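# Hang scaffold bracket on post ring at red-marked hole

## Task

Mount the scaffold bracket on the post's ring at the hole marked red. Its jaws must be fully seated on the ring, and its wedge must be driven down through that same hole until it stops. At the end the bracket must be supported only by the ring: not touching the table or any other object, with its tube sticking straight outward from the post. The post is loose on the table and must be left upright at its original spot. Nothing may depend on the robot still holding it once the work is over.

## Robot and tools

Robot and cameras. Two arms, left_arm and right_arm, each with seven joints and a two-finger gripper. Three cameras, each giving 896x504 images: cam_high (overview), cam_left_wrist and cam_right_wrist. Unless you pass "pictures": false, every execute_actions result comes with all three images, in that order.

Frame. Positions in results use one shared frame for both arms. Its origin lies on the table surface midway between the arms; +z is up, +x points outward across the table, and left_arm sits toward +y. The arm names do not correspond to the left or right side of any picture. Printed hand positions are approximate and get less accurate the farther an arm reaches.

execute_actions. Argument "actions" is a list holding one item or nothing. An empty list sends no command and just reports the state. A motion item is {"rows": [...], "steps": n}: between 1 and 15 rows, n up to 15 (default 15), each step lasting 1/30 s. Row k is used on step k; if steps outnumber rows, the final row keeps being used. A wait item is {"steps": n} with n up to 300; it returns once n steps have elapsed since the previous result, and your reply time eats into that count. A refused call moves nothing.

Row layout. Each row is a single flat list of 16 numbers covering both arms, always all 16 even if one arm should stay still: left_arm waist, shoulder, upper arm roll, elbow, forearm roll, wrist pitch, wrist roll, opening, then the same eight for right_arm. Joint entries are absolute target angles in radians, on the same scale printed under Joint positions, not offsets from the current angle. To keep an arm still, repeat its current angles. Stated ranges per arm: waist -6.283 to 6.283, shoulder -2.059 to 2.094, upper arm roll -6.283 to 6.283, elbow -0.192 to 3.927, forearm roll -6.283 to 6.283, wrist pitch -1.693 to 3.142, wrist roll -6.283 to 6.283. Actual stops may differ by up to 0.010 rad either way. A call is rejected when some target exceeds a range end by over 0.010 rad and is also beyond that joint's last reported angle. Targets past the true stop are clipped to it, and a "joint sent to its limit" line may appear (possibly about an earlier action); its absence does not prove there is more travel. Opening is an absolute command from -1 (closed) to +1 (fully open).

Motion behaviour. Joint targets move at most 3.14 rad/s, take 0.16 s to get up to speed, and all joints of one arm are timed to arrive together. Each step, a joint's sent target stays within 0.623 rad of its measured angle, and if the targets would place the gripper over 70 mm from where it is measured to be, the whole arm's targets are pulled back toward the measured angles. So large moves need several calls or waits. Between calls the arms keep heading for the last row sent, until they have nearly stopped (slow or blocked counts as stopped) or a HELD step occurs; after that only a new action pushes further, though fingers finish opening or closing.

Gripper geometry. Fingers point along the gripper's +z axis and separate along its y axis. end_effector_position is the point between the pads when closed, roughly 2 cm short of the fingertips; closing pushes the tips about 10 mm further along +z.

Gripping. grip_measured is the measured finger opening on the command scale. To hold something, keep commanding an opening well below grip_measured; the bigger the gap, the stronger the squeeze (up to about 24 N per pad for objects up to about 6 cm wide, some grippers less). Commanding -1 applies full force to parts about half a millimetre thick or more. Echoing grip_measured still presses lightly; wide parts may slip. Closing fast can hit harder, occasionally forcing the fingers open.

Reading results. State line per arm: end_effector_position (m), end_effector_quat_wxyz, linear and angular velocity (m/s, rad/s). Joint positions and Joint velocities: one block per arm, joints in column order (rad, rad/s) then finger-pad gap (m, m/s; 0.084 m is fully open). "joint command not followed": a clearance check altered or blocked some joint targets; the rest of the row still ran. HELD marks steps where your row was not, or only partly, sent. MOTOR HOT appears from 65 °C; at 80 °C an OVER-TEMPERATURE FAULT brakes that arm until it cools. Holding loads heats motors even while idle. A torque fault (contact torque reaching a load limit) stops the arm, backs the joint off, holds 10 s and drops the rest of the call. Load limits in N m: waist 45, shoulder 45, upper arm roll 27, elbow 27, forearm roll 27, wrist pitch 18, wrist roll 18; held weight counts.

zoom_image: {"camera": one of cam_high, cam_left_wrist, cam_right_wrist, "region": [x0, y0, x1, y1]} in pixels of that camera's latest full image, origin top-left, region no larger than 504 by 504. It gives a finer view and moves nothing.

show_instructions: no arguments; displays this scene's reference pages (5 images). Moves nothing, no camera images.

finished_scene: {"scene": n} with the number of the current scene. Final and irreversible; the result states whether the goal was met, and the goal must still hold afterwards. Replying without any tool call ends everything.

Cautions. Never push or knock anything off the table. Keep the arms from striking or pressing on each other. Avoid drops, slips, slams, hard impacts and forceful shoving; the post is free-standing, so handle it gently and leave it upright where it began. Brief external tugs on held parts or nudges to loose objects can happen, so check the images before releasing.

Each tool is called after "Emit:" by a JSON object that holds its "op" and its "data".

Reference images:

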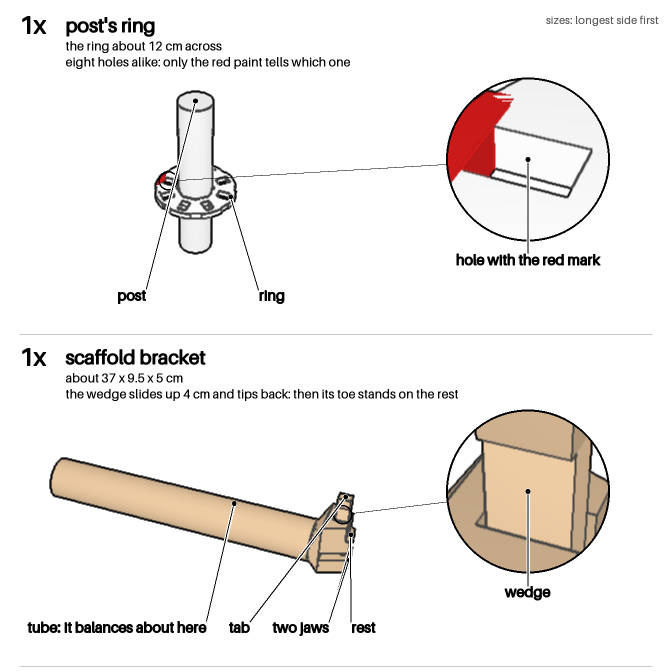

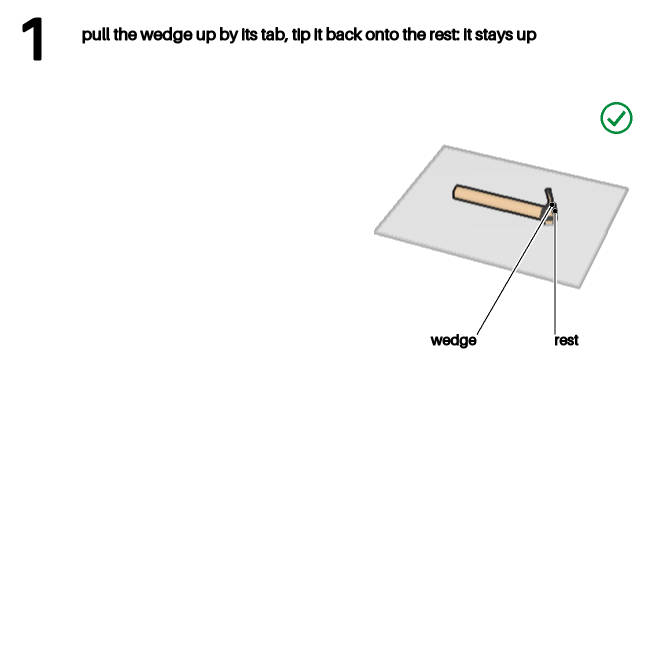

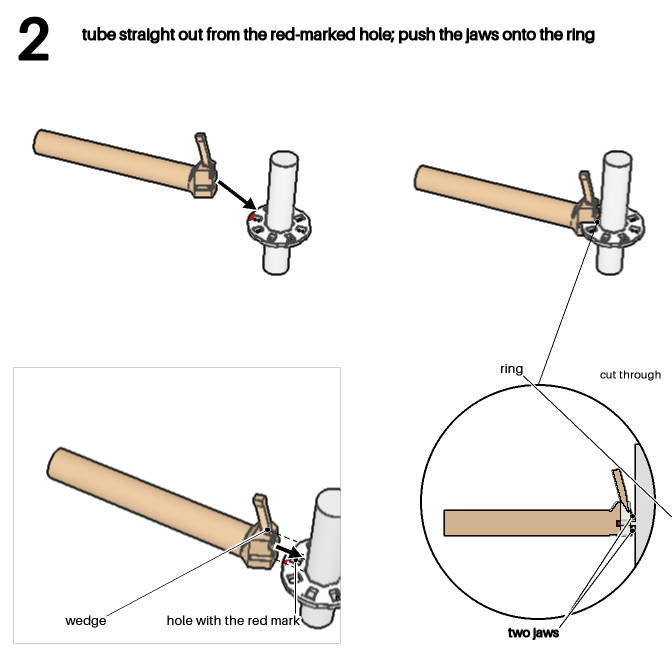

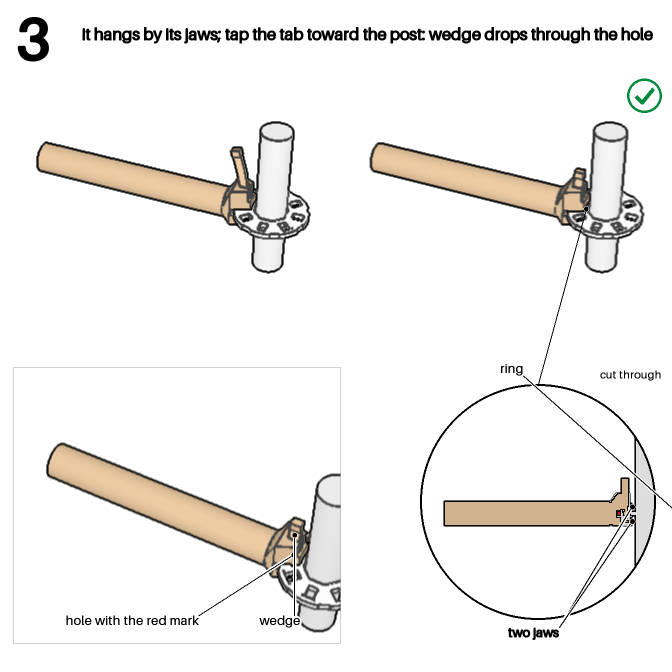

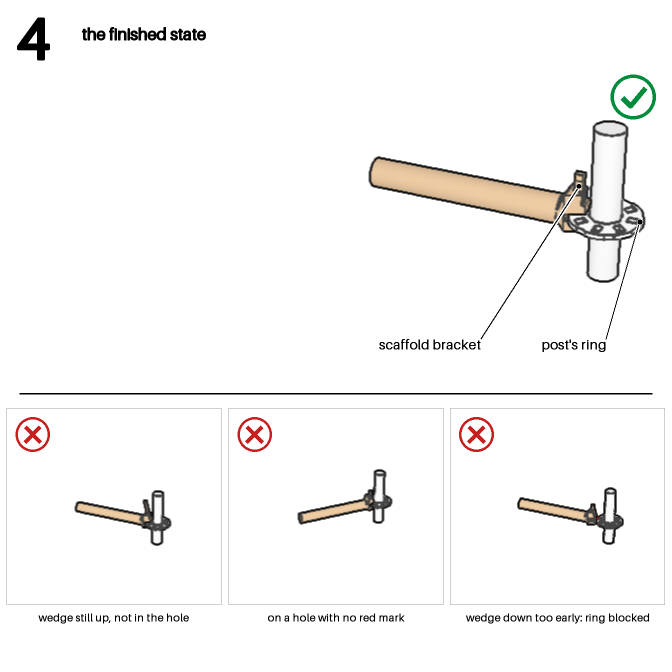

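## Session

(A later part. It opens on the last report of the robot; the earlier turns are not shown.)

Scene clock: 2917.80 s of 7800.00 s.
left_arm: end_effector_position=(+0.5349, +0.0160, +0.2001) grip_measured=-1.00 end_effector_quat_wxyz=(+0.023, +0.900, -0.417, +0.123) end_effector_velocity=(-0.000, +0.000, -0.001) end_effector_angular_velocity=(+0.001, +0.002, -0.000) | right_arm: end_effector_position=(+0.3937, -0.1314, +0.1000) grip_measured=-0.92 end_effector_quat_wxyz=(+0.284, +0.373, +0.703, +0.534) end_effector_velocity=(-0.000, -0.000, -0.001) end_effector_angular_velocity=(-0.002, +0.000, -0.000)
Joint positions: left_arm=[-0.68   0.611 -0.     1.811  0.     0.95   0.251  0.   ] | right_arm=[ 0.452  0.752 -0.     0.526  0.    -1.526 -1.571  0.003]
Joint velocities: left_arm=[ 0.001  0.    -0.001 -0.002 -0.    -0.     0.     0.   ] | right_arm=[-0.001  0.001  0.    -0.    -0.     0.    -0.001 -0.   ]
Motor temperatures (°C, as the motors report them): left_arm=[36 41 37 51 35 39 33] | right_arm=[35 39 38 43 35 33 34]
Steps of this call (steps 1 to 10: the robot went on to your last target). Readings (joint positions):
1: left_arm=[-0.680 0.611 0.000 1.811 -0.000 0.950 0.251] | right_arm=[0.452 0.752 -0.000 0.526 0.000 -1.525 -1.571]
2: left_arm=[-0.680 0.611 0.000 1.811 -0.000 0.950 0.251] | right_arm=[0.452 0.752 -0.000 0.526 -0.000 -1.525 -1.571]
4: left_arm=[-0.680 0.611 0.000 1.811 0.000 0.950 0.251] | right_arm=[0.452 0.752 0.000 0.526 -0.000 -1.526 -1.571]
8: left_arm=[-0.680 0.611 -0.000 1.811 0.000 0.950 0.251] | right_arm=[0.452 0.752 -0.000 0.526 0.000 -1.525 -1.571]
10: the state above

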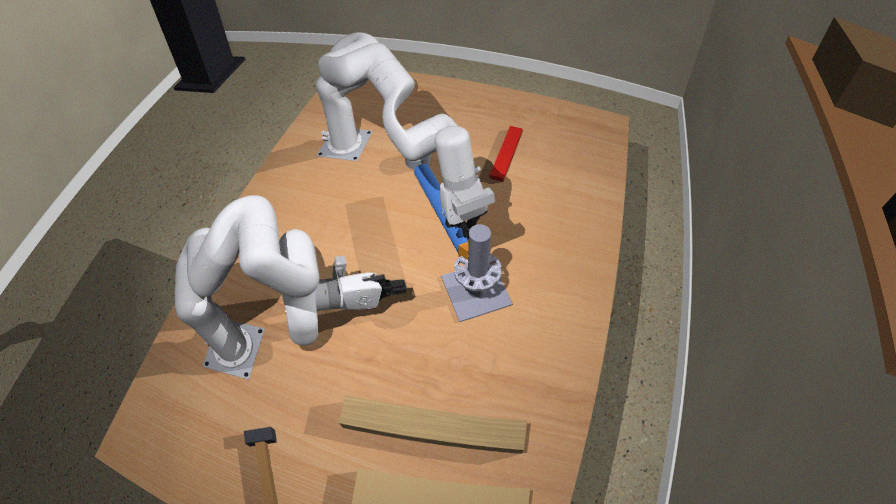

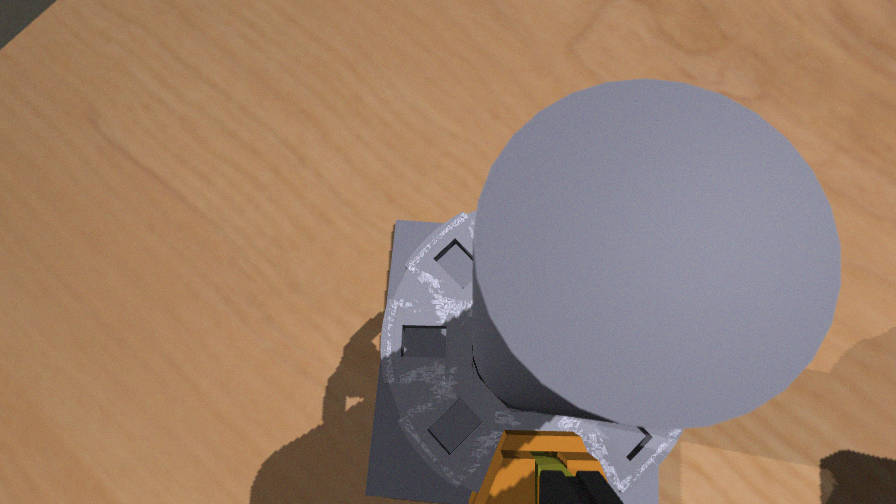

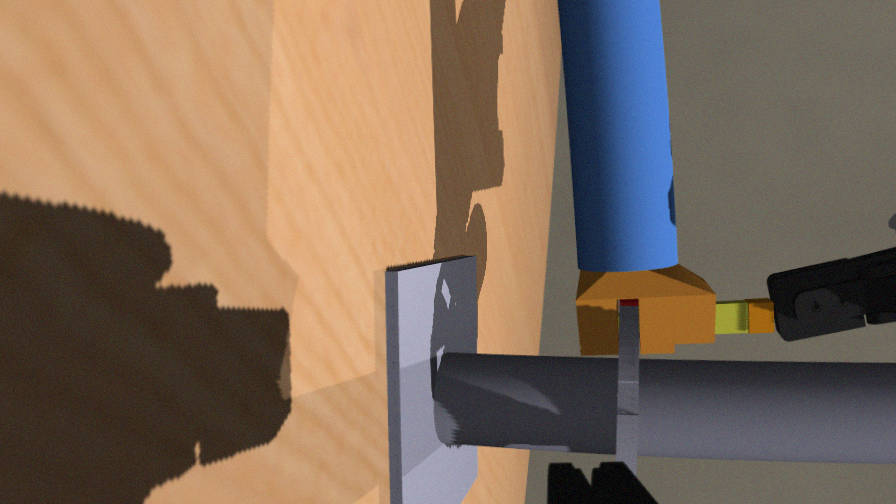

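Emit:
{"op": "execute_actions", "data": {"actions": [{"rows": [
[-0.6802,0.6110,0,1.8103,0,0.9492,0.2508,-1,0.452,0.7518,0,0.5263,0,-1.5255,-1.571,-0.9],
[-0.6802,0.6111,0,1.8100,0,0.9488,0.2508,-1,0.452,0.7518,0,0.5263,0,-1.5255,-1.571,-0.9],
[-0.6802,0.6112,0,1.8097,0,0.9484,0.2508,-1,0.452,0.7518,0,0.5263,0,-1.5255,-1.571,-0.9],
[-0.6802,0.6113,0,1.8093,0,0.9479,0.2508,-1,0.452,0.7518,0,0.5263,0,-1.5255,-1.571,-0.9],
[-0.6802,0.6114,0,1.8090,0,0.9475,0.2508,-1,0.452,0.7518,0,0.5263,0,-1.5255,-1.571,-0.9],
[-0.6802,0.6115,0,1.8087,0,0.9471,0.2508,-1,0.452,0.7518,0,0.5263,0,-1.5255,-1.571,-0.9],
[-0.6802,0.6116,0,1.8084,0,0.9467,0.2508,-1,0.452,0.7518,0,0.5263,0,-1.5255,-1.571,-0.9],
[-0.6802,0.6117,0,1.8081,0,0.9463,0.2508,-1,0.452,0.7518,0,0.5263,0,-1.5255,-1.571,-0.9],
[-0.6802,0.6118,0,1.8078,0,0.9459,0.2508,-1,0.452,0.7518,0,0.5263,0,-1.5255,-1.571,-0.9],
[-0.6802,0.6119,0,1.8074,0,0.9454,0.2508,-1,0.452,0.7518,0,0.5263,0,-1.5255,-1.571,-0.9],
[-0.6802,0.6120,0,1.8071,0,0.9450,0.2508,-1,0.452,0.7518,0,0.5263,0,-1.5255,-1.571,-0.9],
[-0.6802,0.6121,0,1.8068,0,0.9446,0.2508,-1,0.452,0.7518,0,0.5263,0,-1.5255,-1.571,-0.9]
], "steps": 15}], "pictures": false}}

Emit:
{"op": "execute_actions", "data": {"actions": [{"steps": 10}]}}

Emit:
{"op": "zoom_image", "data": {"camera": "cam_right_wrist", "region": [690, 250, 860, 380]}}

Scene clock: 2932.20 s of 7800.00 s.
left_arm: end_effector_position=(+0.5351, +0.0158, +0.1992) grip_measured=-1.00 end_effector_quat_wxyz=(+0.023, +0.900, -0.417, +0.124) end_effector_velocity=(+0.001, +0.001, -0.000) end_effector_angular_velocity=(-0.001, -0.003, +0.002) | right_arm: end_effector_position=(+0.3937, -0.1314, +0.1000) grip_measured=-0.92 end_effector_quat_wxyz=(+0.284, +0.373, +0.703, +0.534) end_effector_velocity=(+0.000, +0.000, +0.000) end_effector_angular_velocity=(+0.000, -0.000, -0.000)
Joint positions: left_arm=[-0.68   0.611 -0.     1.808 -0.     0.945  0.251  0.   ] | right_arm=[ 0.452  0.752 -0.     0.526 -0.    -1.525 -1.571  0.003]
Joint velocities: left_arm=[ 0.001  0.     0.001 -0.002  0.    -0.005  0.     0.   ] | right_arm=[-0.    -0.001  0.    -0.     0.     0.    -0.     0.   ]
Motor temperatures (°C, as the motors report them): left_arm=[36 41 37 51 35 39 33] | right_arm=[35 39 38 43 35 33 34]
Steps of this call (steps 1 to 15: the robot went on to your last target; steps 16 to 90: nothing new was sent; then 10.90 s passed at rest; steps 91 to 105: all 15 steps of this action). Readings (joint positions):
91: left_arm=[-0.680 0.611 -0.000 1.811 -0.000 0.950 0.251] | right_arm=[0.452 0.752 0.000 0.526 0.000 -1.526 -1.571]
92: left_arm=[-0.680 0.611 -0.000 1.811 0.000 0.949 0.251] | right_arm=[0.452 0.752 0.000 0.526 0.000 -1.525 -1.571]
94: left_arm=[-0.680 0.611 -0.000 1.810 0.000 0.949 0.251] | right_arm=[0.452 0.752 0.000 0.526 -0.000 -1.526 -1.571]
98: left_arm=[-0.680 0.611 -0.000 1.809 -0.000 0.947 0.251] | right_arm=[0.452 0.752 0.000 0.526 0.000 -1.526 -1.571]
105: the state above

Scene clock: 2932.53 s of 7800.00 s.
left_arm: end_effector_position=(+0.5350, +0.0158, +0.1989) grip_measured=-1.00 end_effector_quat_wxyz=(+0.023, +0.900, -0.417, +0.123) end_effector_velocity=(-0.000, +0.000, -0.001) end_effector_angular_velocity=(+0.001, +0.001, -0.000) | right_arm: end_effector_position=(+0.3937, -0.1314, +0.1000) grip_measured=-0.92 end_effector_quat_wxyz=(+0.284, +0.373, +0.703, +0.534) end_effector_velocity=(-0.000, +0.000, -0.000) end_effector_angular_velocity=(-0.001, +0.000, +0.001)
Joint positions: left_arm=[-0.68   0.611 -0.     1.807 -0.     0.944  0.251  0.   ] | right_arm=[ 0.452  0.752 -0.     0.526 -0.    -1.525 -1.571  0.003]
Joint velocities: left_arm=[-0.     0.001  0.    -0.001  0.     0.     0.     0.   ] | right_arm=[ 0.001  0.    -0.    -0.    -0.     0.    -0.     0.   ]
Motor temperatures (°C, as the motors report them): left_arm=[36 41 37 51 35 39 33] | right_arm=[35 39 38 43 35 33 34]
Steps of this call (steps 1 to 10: the robot went on to your last target). Readings (joint positions):
1: left_arm=[-0.680 0.611 -0.000 1.808 -0.000 0.945 0.251] | right_arm=[0.452 0.752 0.000 0.526 -0.000 -1.525 -1.571]
2: left_arm=[-0.680 0.611 -0.000 1.808 -0.000 0.945 0.251] | right_arm=[0.452 0.752 -0.000 0.526 0.000 -1.525 -1.571]
4: left_arm=[-0.680 0.611 -0.000 1.808 -0.000 0.945 0.251] | right_arm=[0.452 0.752 0.000 0.526 -0.000 -1.525 -1.571]
8: left_arm=[-0.680 0.611 -0.000 1.808 -0.000 0.944 0.251] | right_arm=[0.452 0.752 -0.000 0.526 -0.000 -1.525 -1.571]
10: the state above

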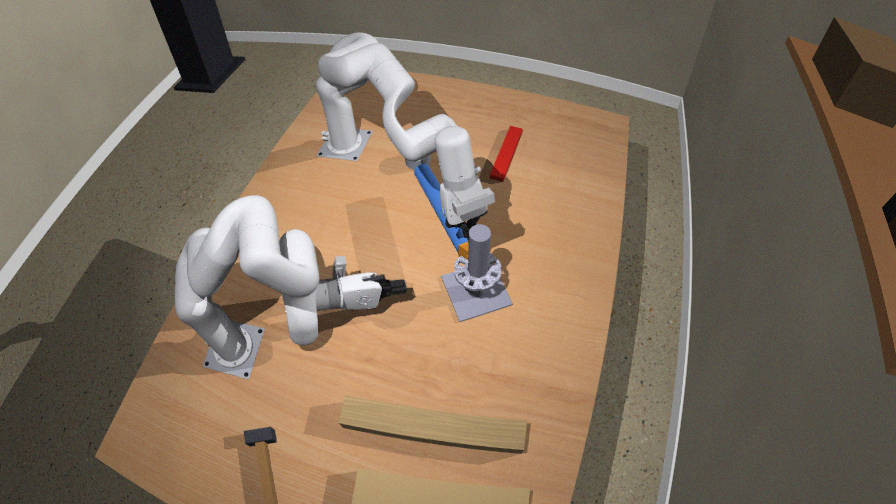

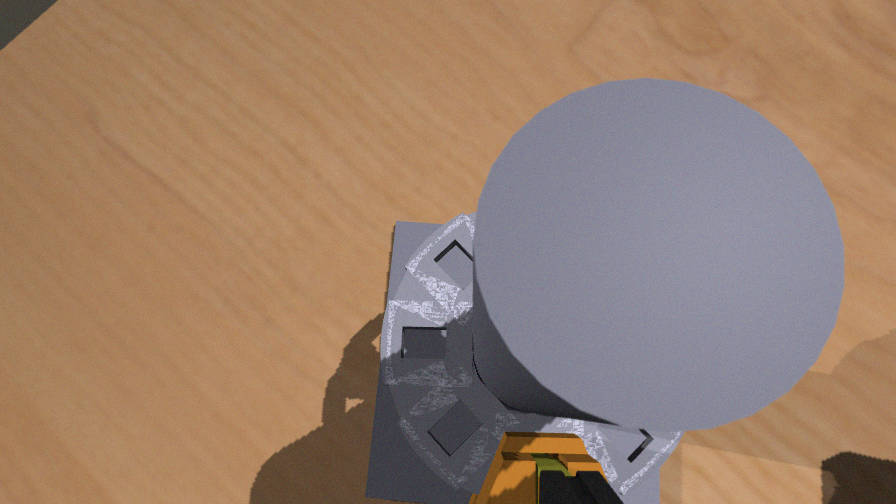

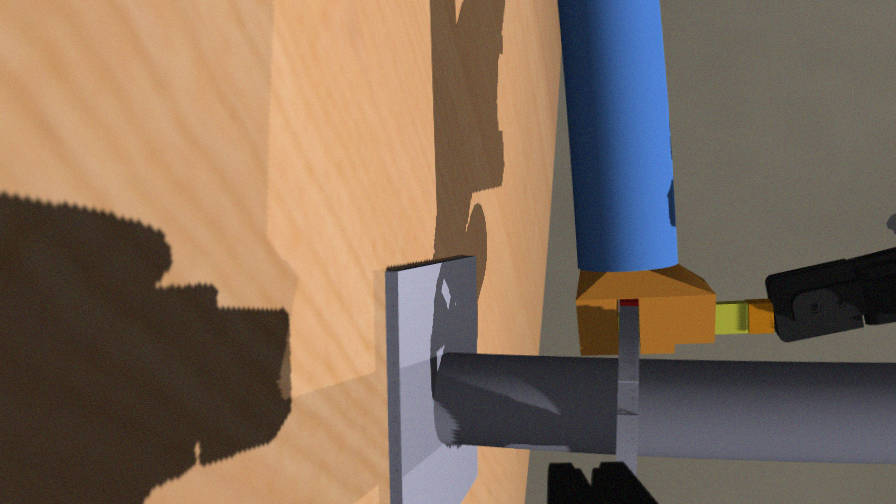

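Region (690, 250, 860, 380) of cam_right_wrist's 896x504 image, scaled by 2.965, with more detail than that image has; it fills the top 385 rows of this view, and the rest is white.

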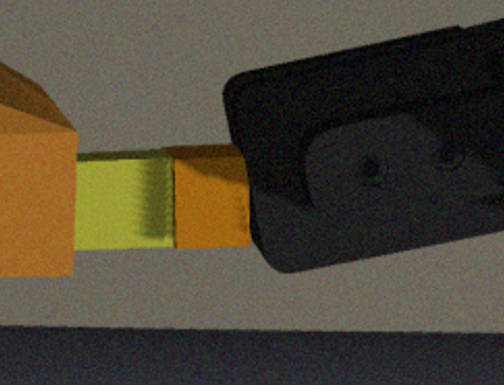

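Emit:
{"op": "execute_actions", "data": {"actions": [{"rows": [
[-0.6802,0.6122,0,1.8065,0,0.9442,0.2508,-1,0.452,0.7518,0,0.5263,0,-1.5255,-1.571,-0.9],
[-0.6802,0.6123,0,1.8062,0,0.9438,0.2508,-1,0.452,0.7518,0,0.5263,0,-1.5255,-1.571,-0.9],
[-0.6802,0.6124,0,1.8059,0,0.9434,0.2508,-1,0.452,0.7518,0,0.5263,0,-1.5255,-1.571,-0.9],
[-0.6802,0.6125,0,1.8056,0,0.9430,0.2508,-1,0.452,0.7518,0,0.5263,0,-1.5255,-1.571,-0.9],
[-0.6802,0.6126,0,1.8053,0,0.9426,0.2508,-1,0.452,0.7518,0,0.5263,0,-1.5255,-1.571,-0.9],
[-0.6802,0.6127,0,1.8050,0,0.9422,0.2508,-1,0.452,0.7518,0,0.5263,0,-1.5255,-1.571,-0.9],
[-0.6802,0.6128,0,1.8047,0,0.9418,0.2508,-1,0.452,0.7518,0,0.5263,0,-1.5255,-1.571,-0.9],
[-0.6802,0.6129,0,1.8044,0,0.9414,0.2508,-1,0.452,0.7518,0,0.5263,0,-1.5255,-1.571,-0.9],
[-0.6802,0.6130,0,1.8040,0,0.9409,0.2508,-1,0.452,0.7518,0,0.5263,0,-1.5255,-1.571,-0.9]
], "steps": 15}], "pictures": false}}

Emit:
{"op": "execute_actions", "data": {"actions": [{"steps": 10}]}}

Emit:
{"op": "zoom_image", "data": {"camera": "cam_right_wrist", "region": [560, 250, 860, 380]}}

Scene clock: 2949.97 s of 7800.00 s.
left_arm: end_effector_position=(+0.5350, +0.0158, +0.1977) grip_measured=-1.00 end_effector_quat_wxyz=(+0.023, +0.900, -0.417, +0.123) end_effector_velocity=(-0.000, -0.000, -0.001) end_effector_angular_velocity=(+0.001, +0.001, -0.000) | right_arm: end_effector_position=(+0.3937, -0.1314, +0.1000) grip_measured=-0.92 end_effector_quat_wxyz=(+0.284, +0.373, +0.703, +0.534) end_effector_velocity=(-0.000, +0.000, -0.000) end_effector_angular_velocity=(-0.001, +0.000, +0.001)
Joint positions: left_arm=[-0.68   0.612 -0.     1.805 -0.     0.941  0.251  0.   ] | right_arm=[ 0.452  0.752  0.     0.526 -0.    -1.526 -1.571  0.003]
Joint velocities: left_arm=[-0.     0.001 -0.    -0.002  0.    -0.002 -0.     0.   ] | right_arm=[ 0.001  0.001 -0.    -0.    -0.001  0.    -0.    -0.   ]
Motor temperatures (°C, as the motors report them): left_arm=[36 41 37 49 35 38 33] | right_arm=[35 39 38 43 35 33 34]
Steps of this call (steps 1 to 15: the robot went on to your last target; steps 16 to 90: nothing new was sent; then 13.93 s passed at rest; steps 91 to 105: all 15 steps of this action). Readings (joint positions):
91: left_arm=[-0.680 0.612 0.000 1.807 0.000 0.945 0.251] | right_arm=[0.452 0.752 0.000 0.526 -0.000 -1.525 -1.571]
92: left_arm=[-0.680 0.612 -0.000 1.807 -0.000 0.944 0.251] | right_arm=[0.452 0.752 0.000 0.526 -0.000 -1.525 -1.571]
94: left_arm=[-0.680 0.612 -0.000 1.807 -0.000 0.944 0.251] | right_arm=[0.452 0.752 0.000 0.526 0.000 -1.526 -1.571]
98: left_arm=[-0.680 0.612 -0.000 1.806 -0.000 0.942 0.251] | right_arm=[0.452 0.752 -0.000 0.526 -0.000 -1.525 -1.571]
105: the state above

Scene clock: 2950.30 s of 7800.00 s.
left_arm: end_effector_position=(+0.5350, +0.0158, +0.1975) grip_measured=-1.00 end_effector_quat_wxyz=(+0.023, +0.900, -0.417, +0.123) end_effector_velocity=(-0.000, +0.000, -0.001) end_effector_angular_velocity=(+0.001, +0.001, +0.000) | right_arm: end_effector_position=(+0.3937, -0.1314, +0.1000) grip_measured=-0.92 end_effector_quat_wxyz=(+0.284, +0.373, +0.703, +0.534) end_effector_velocity=(+0.001, -0.001, +0.000) end_effector_angular_velocity=(-0.001, -0.001, -0.002)
Joint positions: left_arm=[-0.68   0.612 -0.     1.805 -0.     0.941  0.251  0.   ] | right_arm=[ 0.452  0.752 -0.     0.526 -0.    -1.526 -1.571  0.003]
Joint velocities: left_arm=[ 0.     0.001 -0.    -0.001  0.    -0.    -0.     0.   ] | right_arm=[-0.002 -0.001 -0.001 -0.     0.     0.    -0.001 -0.   ]
Motor temperatures (°C, as the motors report them): left_arm=[36 41 37 49 35 38 33] | right_arm=[35 39 38 43 35 33 34]
Steps of this call (steps 1 to 10: the robot went on to your last target). Readings (joint positions):
1: left_arm=[-0.680 0.612 -0.000 1.805 -0.000 0.941 0.251] | right_arm=[0.452 0.752 -0.000 0.526 0.000 -1.525 -1.571]
2: left_arm=[-0.680 0.612 -0.000 1.805 -0.000 0.941 0.251] | right_arm=[0.452 0.752 0.000 0.526 -0.000 -1.525 -1.571]
4: left_arm=[-0.680 0.612 -0.000 1.805 -0.000 0.941 0.251] | right_arm=[0.452 0.752 -0.000 0.526 0.000 -1.525 -1.571]
8: left_arm=[-0.680 0.612 -0.000 1.805 -0.000 0.941 0.251] | right_arm=[0.452 0.752 -0.000 0.526 -0.000 -1.525 -1.571]
10: the state above

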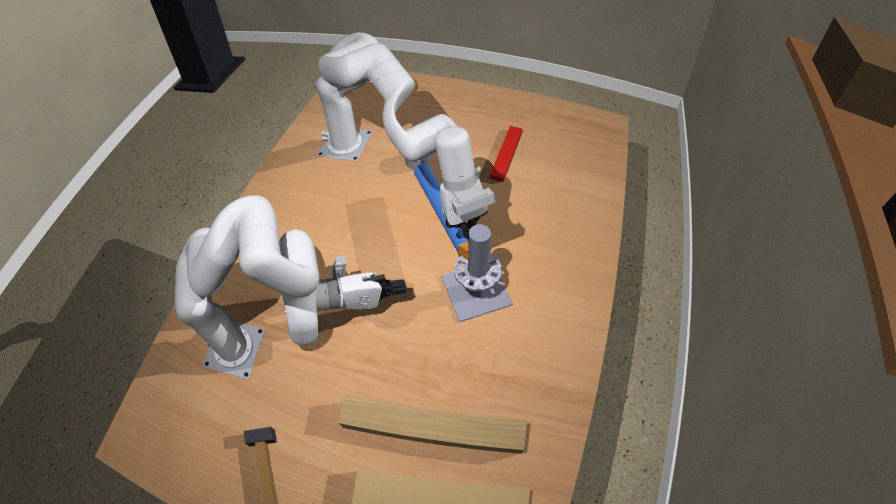

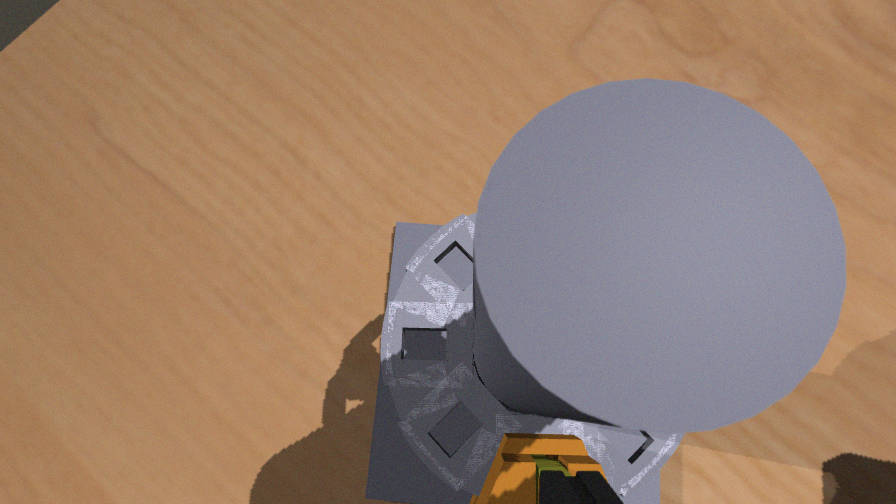

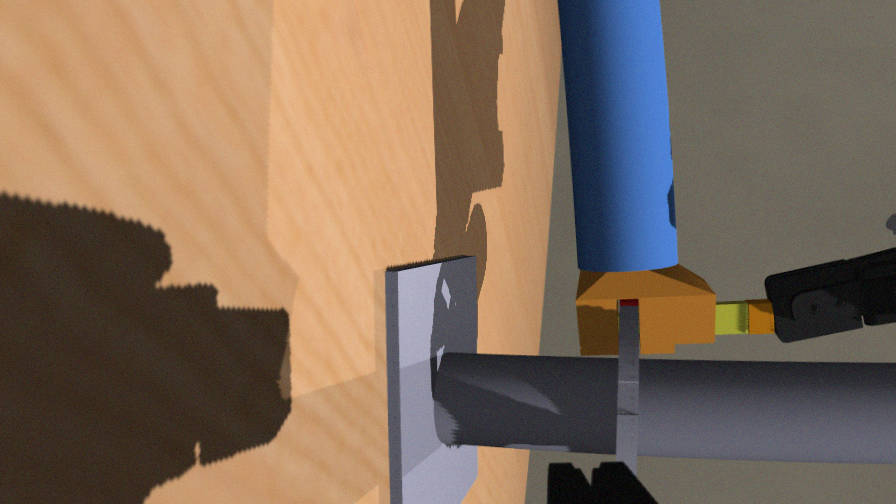

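Region (560, 250, 860, 380) of cam_right_wrist's 896x504 image, scaled by 1.680, with more detail than that image has; it fills the top 218 rows of this view, and the rest is white.

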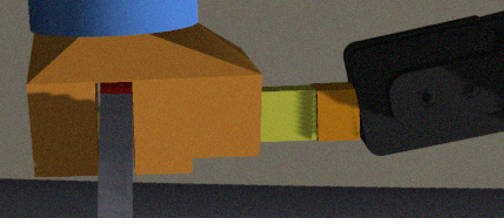

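Emit:
{"op": "execute_actions", "data": {"actions": [{"rows": [
[-0.6802,0.6122,0,1.8058,0,0.9433,0.2508,-1,0.452,0.7518,0,0.5263,0,-1.5255,-1.571,-0.9],
[-0.6802,0.6114,0,1.8085,0,0.9470,0.2508,-1,0.452,0.7518,0,0.5263,0,-1.5255,-1.571,-0.9],
[-0.6800,0.6090,0,1.8100,0,0.9505,0.2510,-1,0.452,0.7518,0,0.5263,0,-1.5255,-1.571,-0.9],
[-0.6796,0.6035,0,1.8080,0,0.9540,0.2514,-1,0.452,0.7518,0,0.5263,0,-1.5255,-1.571,-0.9],
[-0.6790,0.5955,0,1.8025,0,0.9570,0.2520,-1,0.452,0.7518,0,0.5263,0,-1.5255,-1.571,-0.9],
[-0.6782,0.5850,0,1.7940,0,0.9590,0.2528,-1,0.452,0.7518,0,0.5263,0,-1.5255,-1.571,-0.9],
[-0.6772,0.5730,0,1.7835,0,0.9605,0.2537,-1,0.452,0.7518,0,0.5263,0,-1.5255,-1.571,-0.9],
[-0.6760,0.5597,0,1.7715,0,0.9618,0.2549,-1,0.452,0.7518,0,0.5263,0,-1.5255,-1.571,-0.9],
[-0.6748,0.5460,0,1.7590,0,0.9630,0.2560,-1,0.452,0.7518,0,0.5263,0,-1.5255,-1.571,-0.9],
[-0.6737,0.5330,0,1.7475,0,0.9645,0.2571,-1,0.452,0.7518,0,0.5263,0,-1.5255,-1.571,-0.9],
[-0.6727,0.5215,0,1.7375,0,0.9660,0.2581,-1,0.452,0.7518,0,0.5263,0,-1.5255,-1.571,-0.9],
[-0.6719,0.5120,0,1.7295,0,0.9675,0.2589,-1,0.452,0.7518,0,0.5263,0,-1.5255,-1.571,-0.9],
[-0.6713,0.5050,0,1.7235,0,0.9685,0.2594,-1,0.452,0.7518,0,0.5263,0,-1.5255,-1.571,-0.9],
[-0.6710,0.5010,0,1.7200,0,0.9690,0.2597,-1,0.452,0.7518,0,0.5263,0,-1.5255,-1.571,-0.9],
[-0.6709,0.4995,0,1.7190,0,0.9695,0.2598,-1,0.452,0.7518,0,0.5263,0,-1.5255,-1.571,-0.9]
], "steps": 15}], "pictures": false}}

Emit:
{"op": "execute_actions", "data": {"actions": [{"steps": 15}]}}

Scene clock: 2973.23 s of 7800.00 s.
left_arm: end_effector_position=(+0.5217, +0.0322, +0.2225) grip_measured=-1.00 end_effector_quat_wxyz=(+0.021, +0.901, -0.417, +0.121) end_effector_velocity=(-0.020, +0.030, +0.104) end_effector_angular_velocity=(-0.051, -0.080, +0.003) | right_arm: end_effector_position=(+0.3937, -0.1314, +0.1000) grip_measured=-0.92 end_effector_quat_wxyz=(+0.284, +0.373, +0.703, +0.534) end_effector_velocity=(-0.000, -0.000, -0.000) end_effector_angular_velocity=(-0.000, +0.001, +0.000)
Joint positions: left_arm=[-0.672  0.52   0.     1.734  0.     0.967  0.258  0.   ] | right_arm=[ 0.452  0.752 -0.     0.526  0.    -1.525 -1.571  0.003]
Joint velocities: left_arm=[ 0.019 -0.264  0.001 -0.147 -0.     0.022  0.018  0.   ] | right_arm=[ 0.    -0.    -0.001 -0.001 -0.001  0.     0.     0.   ]
Motor temperatures (°C, as the motors report them): left_arm=[36 40 37 48 35 38 33] | right_arm=[35 39 38 43 35 33 34]
Steps of this call (steps 1 to 15: the robot went on to your last target; steps 16 to 90: nothing new was sent; then 19.43 s passed at rest; steps 91 to 105: all 15 steps of this action). Readings (joint positions):
91: left_arm=[-0.680 0.613 -0.000 1.804 -0.000 0.941 0.251] | right_arm=[0.452 0.752 -0.000 0.526 0.000 -1.525 -1.571]
92: left_arm=[-0.680 0.612 -0.000 1.804 -0.000 0.942 0.251] | right_arm=[0.452 0.752 -0.000 0.526 0.000 -1.525 -1.571]
94: left_arm=[-0.680 0.612 0.000 1.806 0.000 0.945 0.251] | right_arm=[0.452 0.752 -0.000 0.526 -0.000 -1.525 -1.571]
98: left_arm=[-0.679 0.598 0.000 1.791 0.000 0.957 0.252] | right_arm=[0.452 0.752 -0.000 0.526 -0.000 -1.525 -1.571]
105: the state above

Scene clock: 2973.73 s of 7800.00 s.
left_arm: end_effector_position=(+0.5191, +0.0348, +0.2288) grip_measured=-1.00 end_effector_quat_wxyz=(+0.022, +0.900, -0.417, +0.123) end_effector_velocity=(+0.000, +0.000, +0.001) end_effector_angular_velocity=(-0.001, -0.002, +0.002) | right_arm: end_effector_position=(+0.3937, -0.1314, +0.1000) grip_measured=-0.92 end_effector_quat_wxyz=(+0.284, +0.373, +0.703, +0.534) end_effector_velocity=(-0.000, +0.001, +0.001) end_effector_angular_velocity=(+0.003, +0.000, +0.001)
Joint positions: left_arm=[-0.671  0.5   -0.     1.719  0.     0.969  0.26   0.   ] | right_arm=[ 0.452  0.752 -0.     0.526 -0.    -1.525 -1.571  0.003]
Joint velocities: left_arm=[-0.    -0.002  0.001 -0.001  0.    -0.    -0.001  0.   ] | right_arm=[ 0.    -0.001  0.001  0.    -0.    -0.     0.002 -0.   ]
Motor temperatures (°C, as the motors report them): left_arm=[36 40 37 48 35 38 33] | right_arm=[35 39 38 43 35 33 34]
Steps of this call (steps 1 to 15: the robot went on to your last target). Readings (joint positions):
1: left_arm=[-0.672 0.513 0.000 1.729 0.000 0.968 0.259] | right_arm=[0.452 0.752 0.000 0.526 -0.000 -1.526 -1.571]
2: left_arm=[-0.671 0.508 0.000 1.726 0.000 0.968 0.259] | right_arm=[0.452 0.752 0.000 0.526 -0.000 -1.525 -1.571]
4: left_arm=[-0.671 0.504 0.000 1.722 0.000 0.969 0.259] | right_arm=[0.452 0.752 0.000 0.526 0.000 -1.525 -1.571]
8: left_arm=[-0.671 0.502 -0.000 1.719 -0.000 0.970 0.260] | right_arm=[0.452 0.752 -0.000 0.526 -0.000 -1.525 -1.571]
15: the state above

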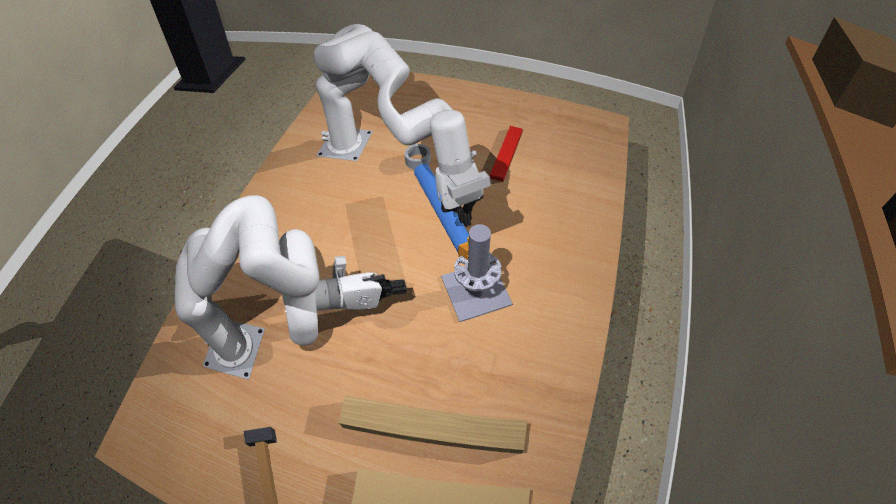

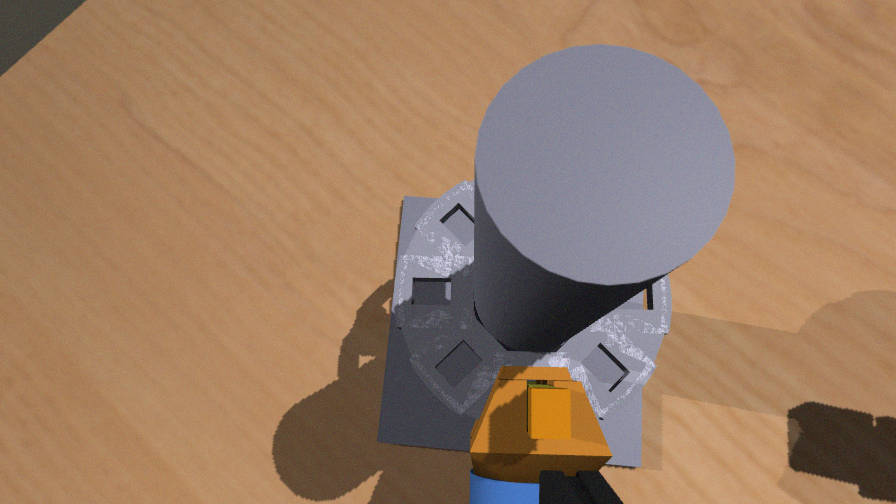

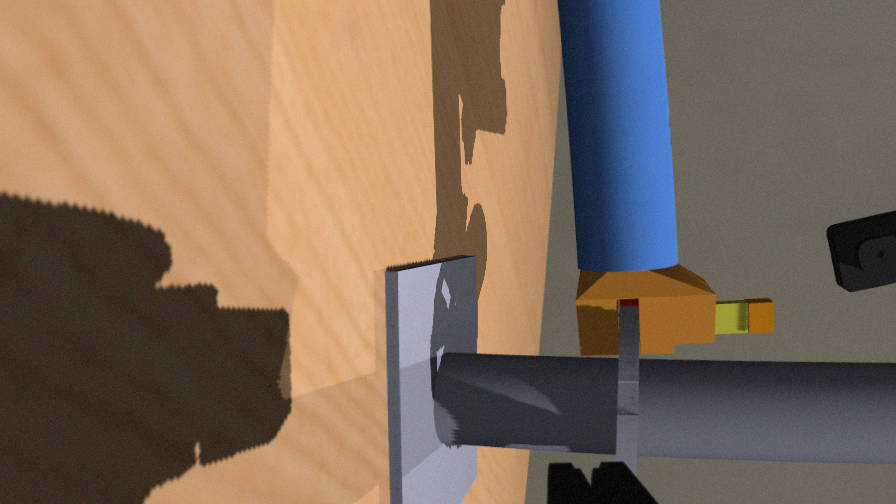

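Emit:
{"op": "zoom_image", "data": {"camera": "cam_right_wrist", "region": [560, 260, 800, 380]}}

Emit:
{"op": "zoom_image", "data": {"camera": "cam_high", "region": [380, 120, 540, 330]}}

Region (560, 260, 800, 380) of cam_right_wrist's 896x504 image, scaled by 2.100, with more detail than that image has.

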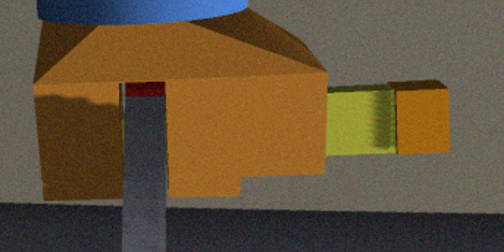

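Region (380, 120, 540, 330) of cam_high's 896x504 image, scaled by 2.400, with more detail than that image has; it fills the left 384 columns of this view, and the rest is white.

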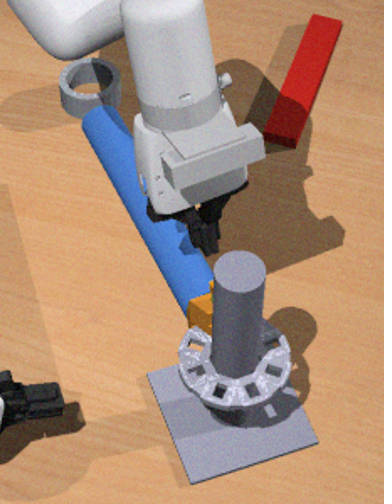

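Emit:
{"op": "finished_scene", "data": {"scene": 1}}

The scene is finished: the task was done.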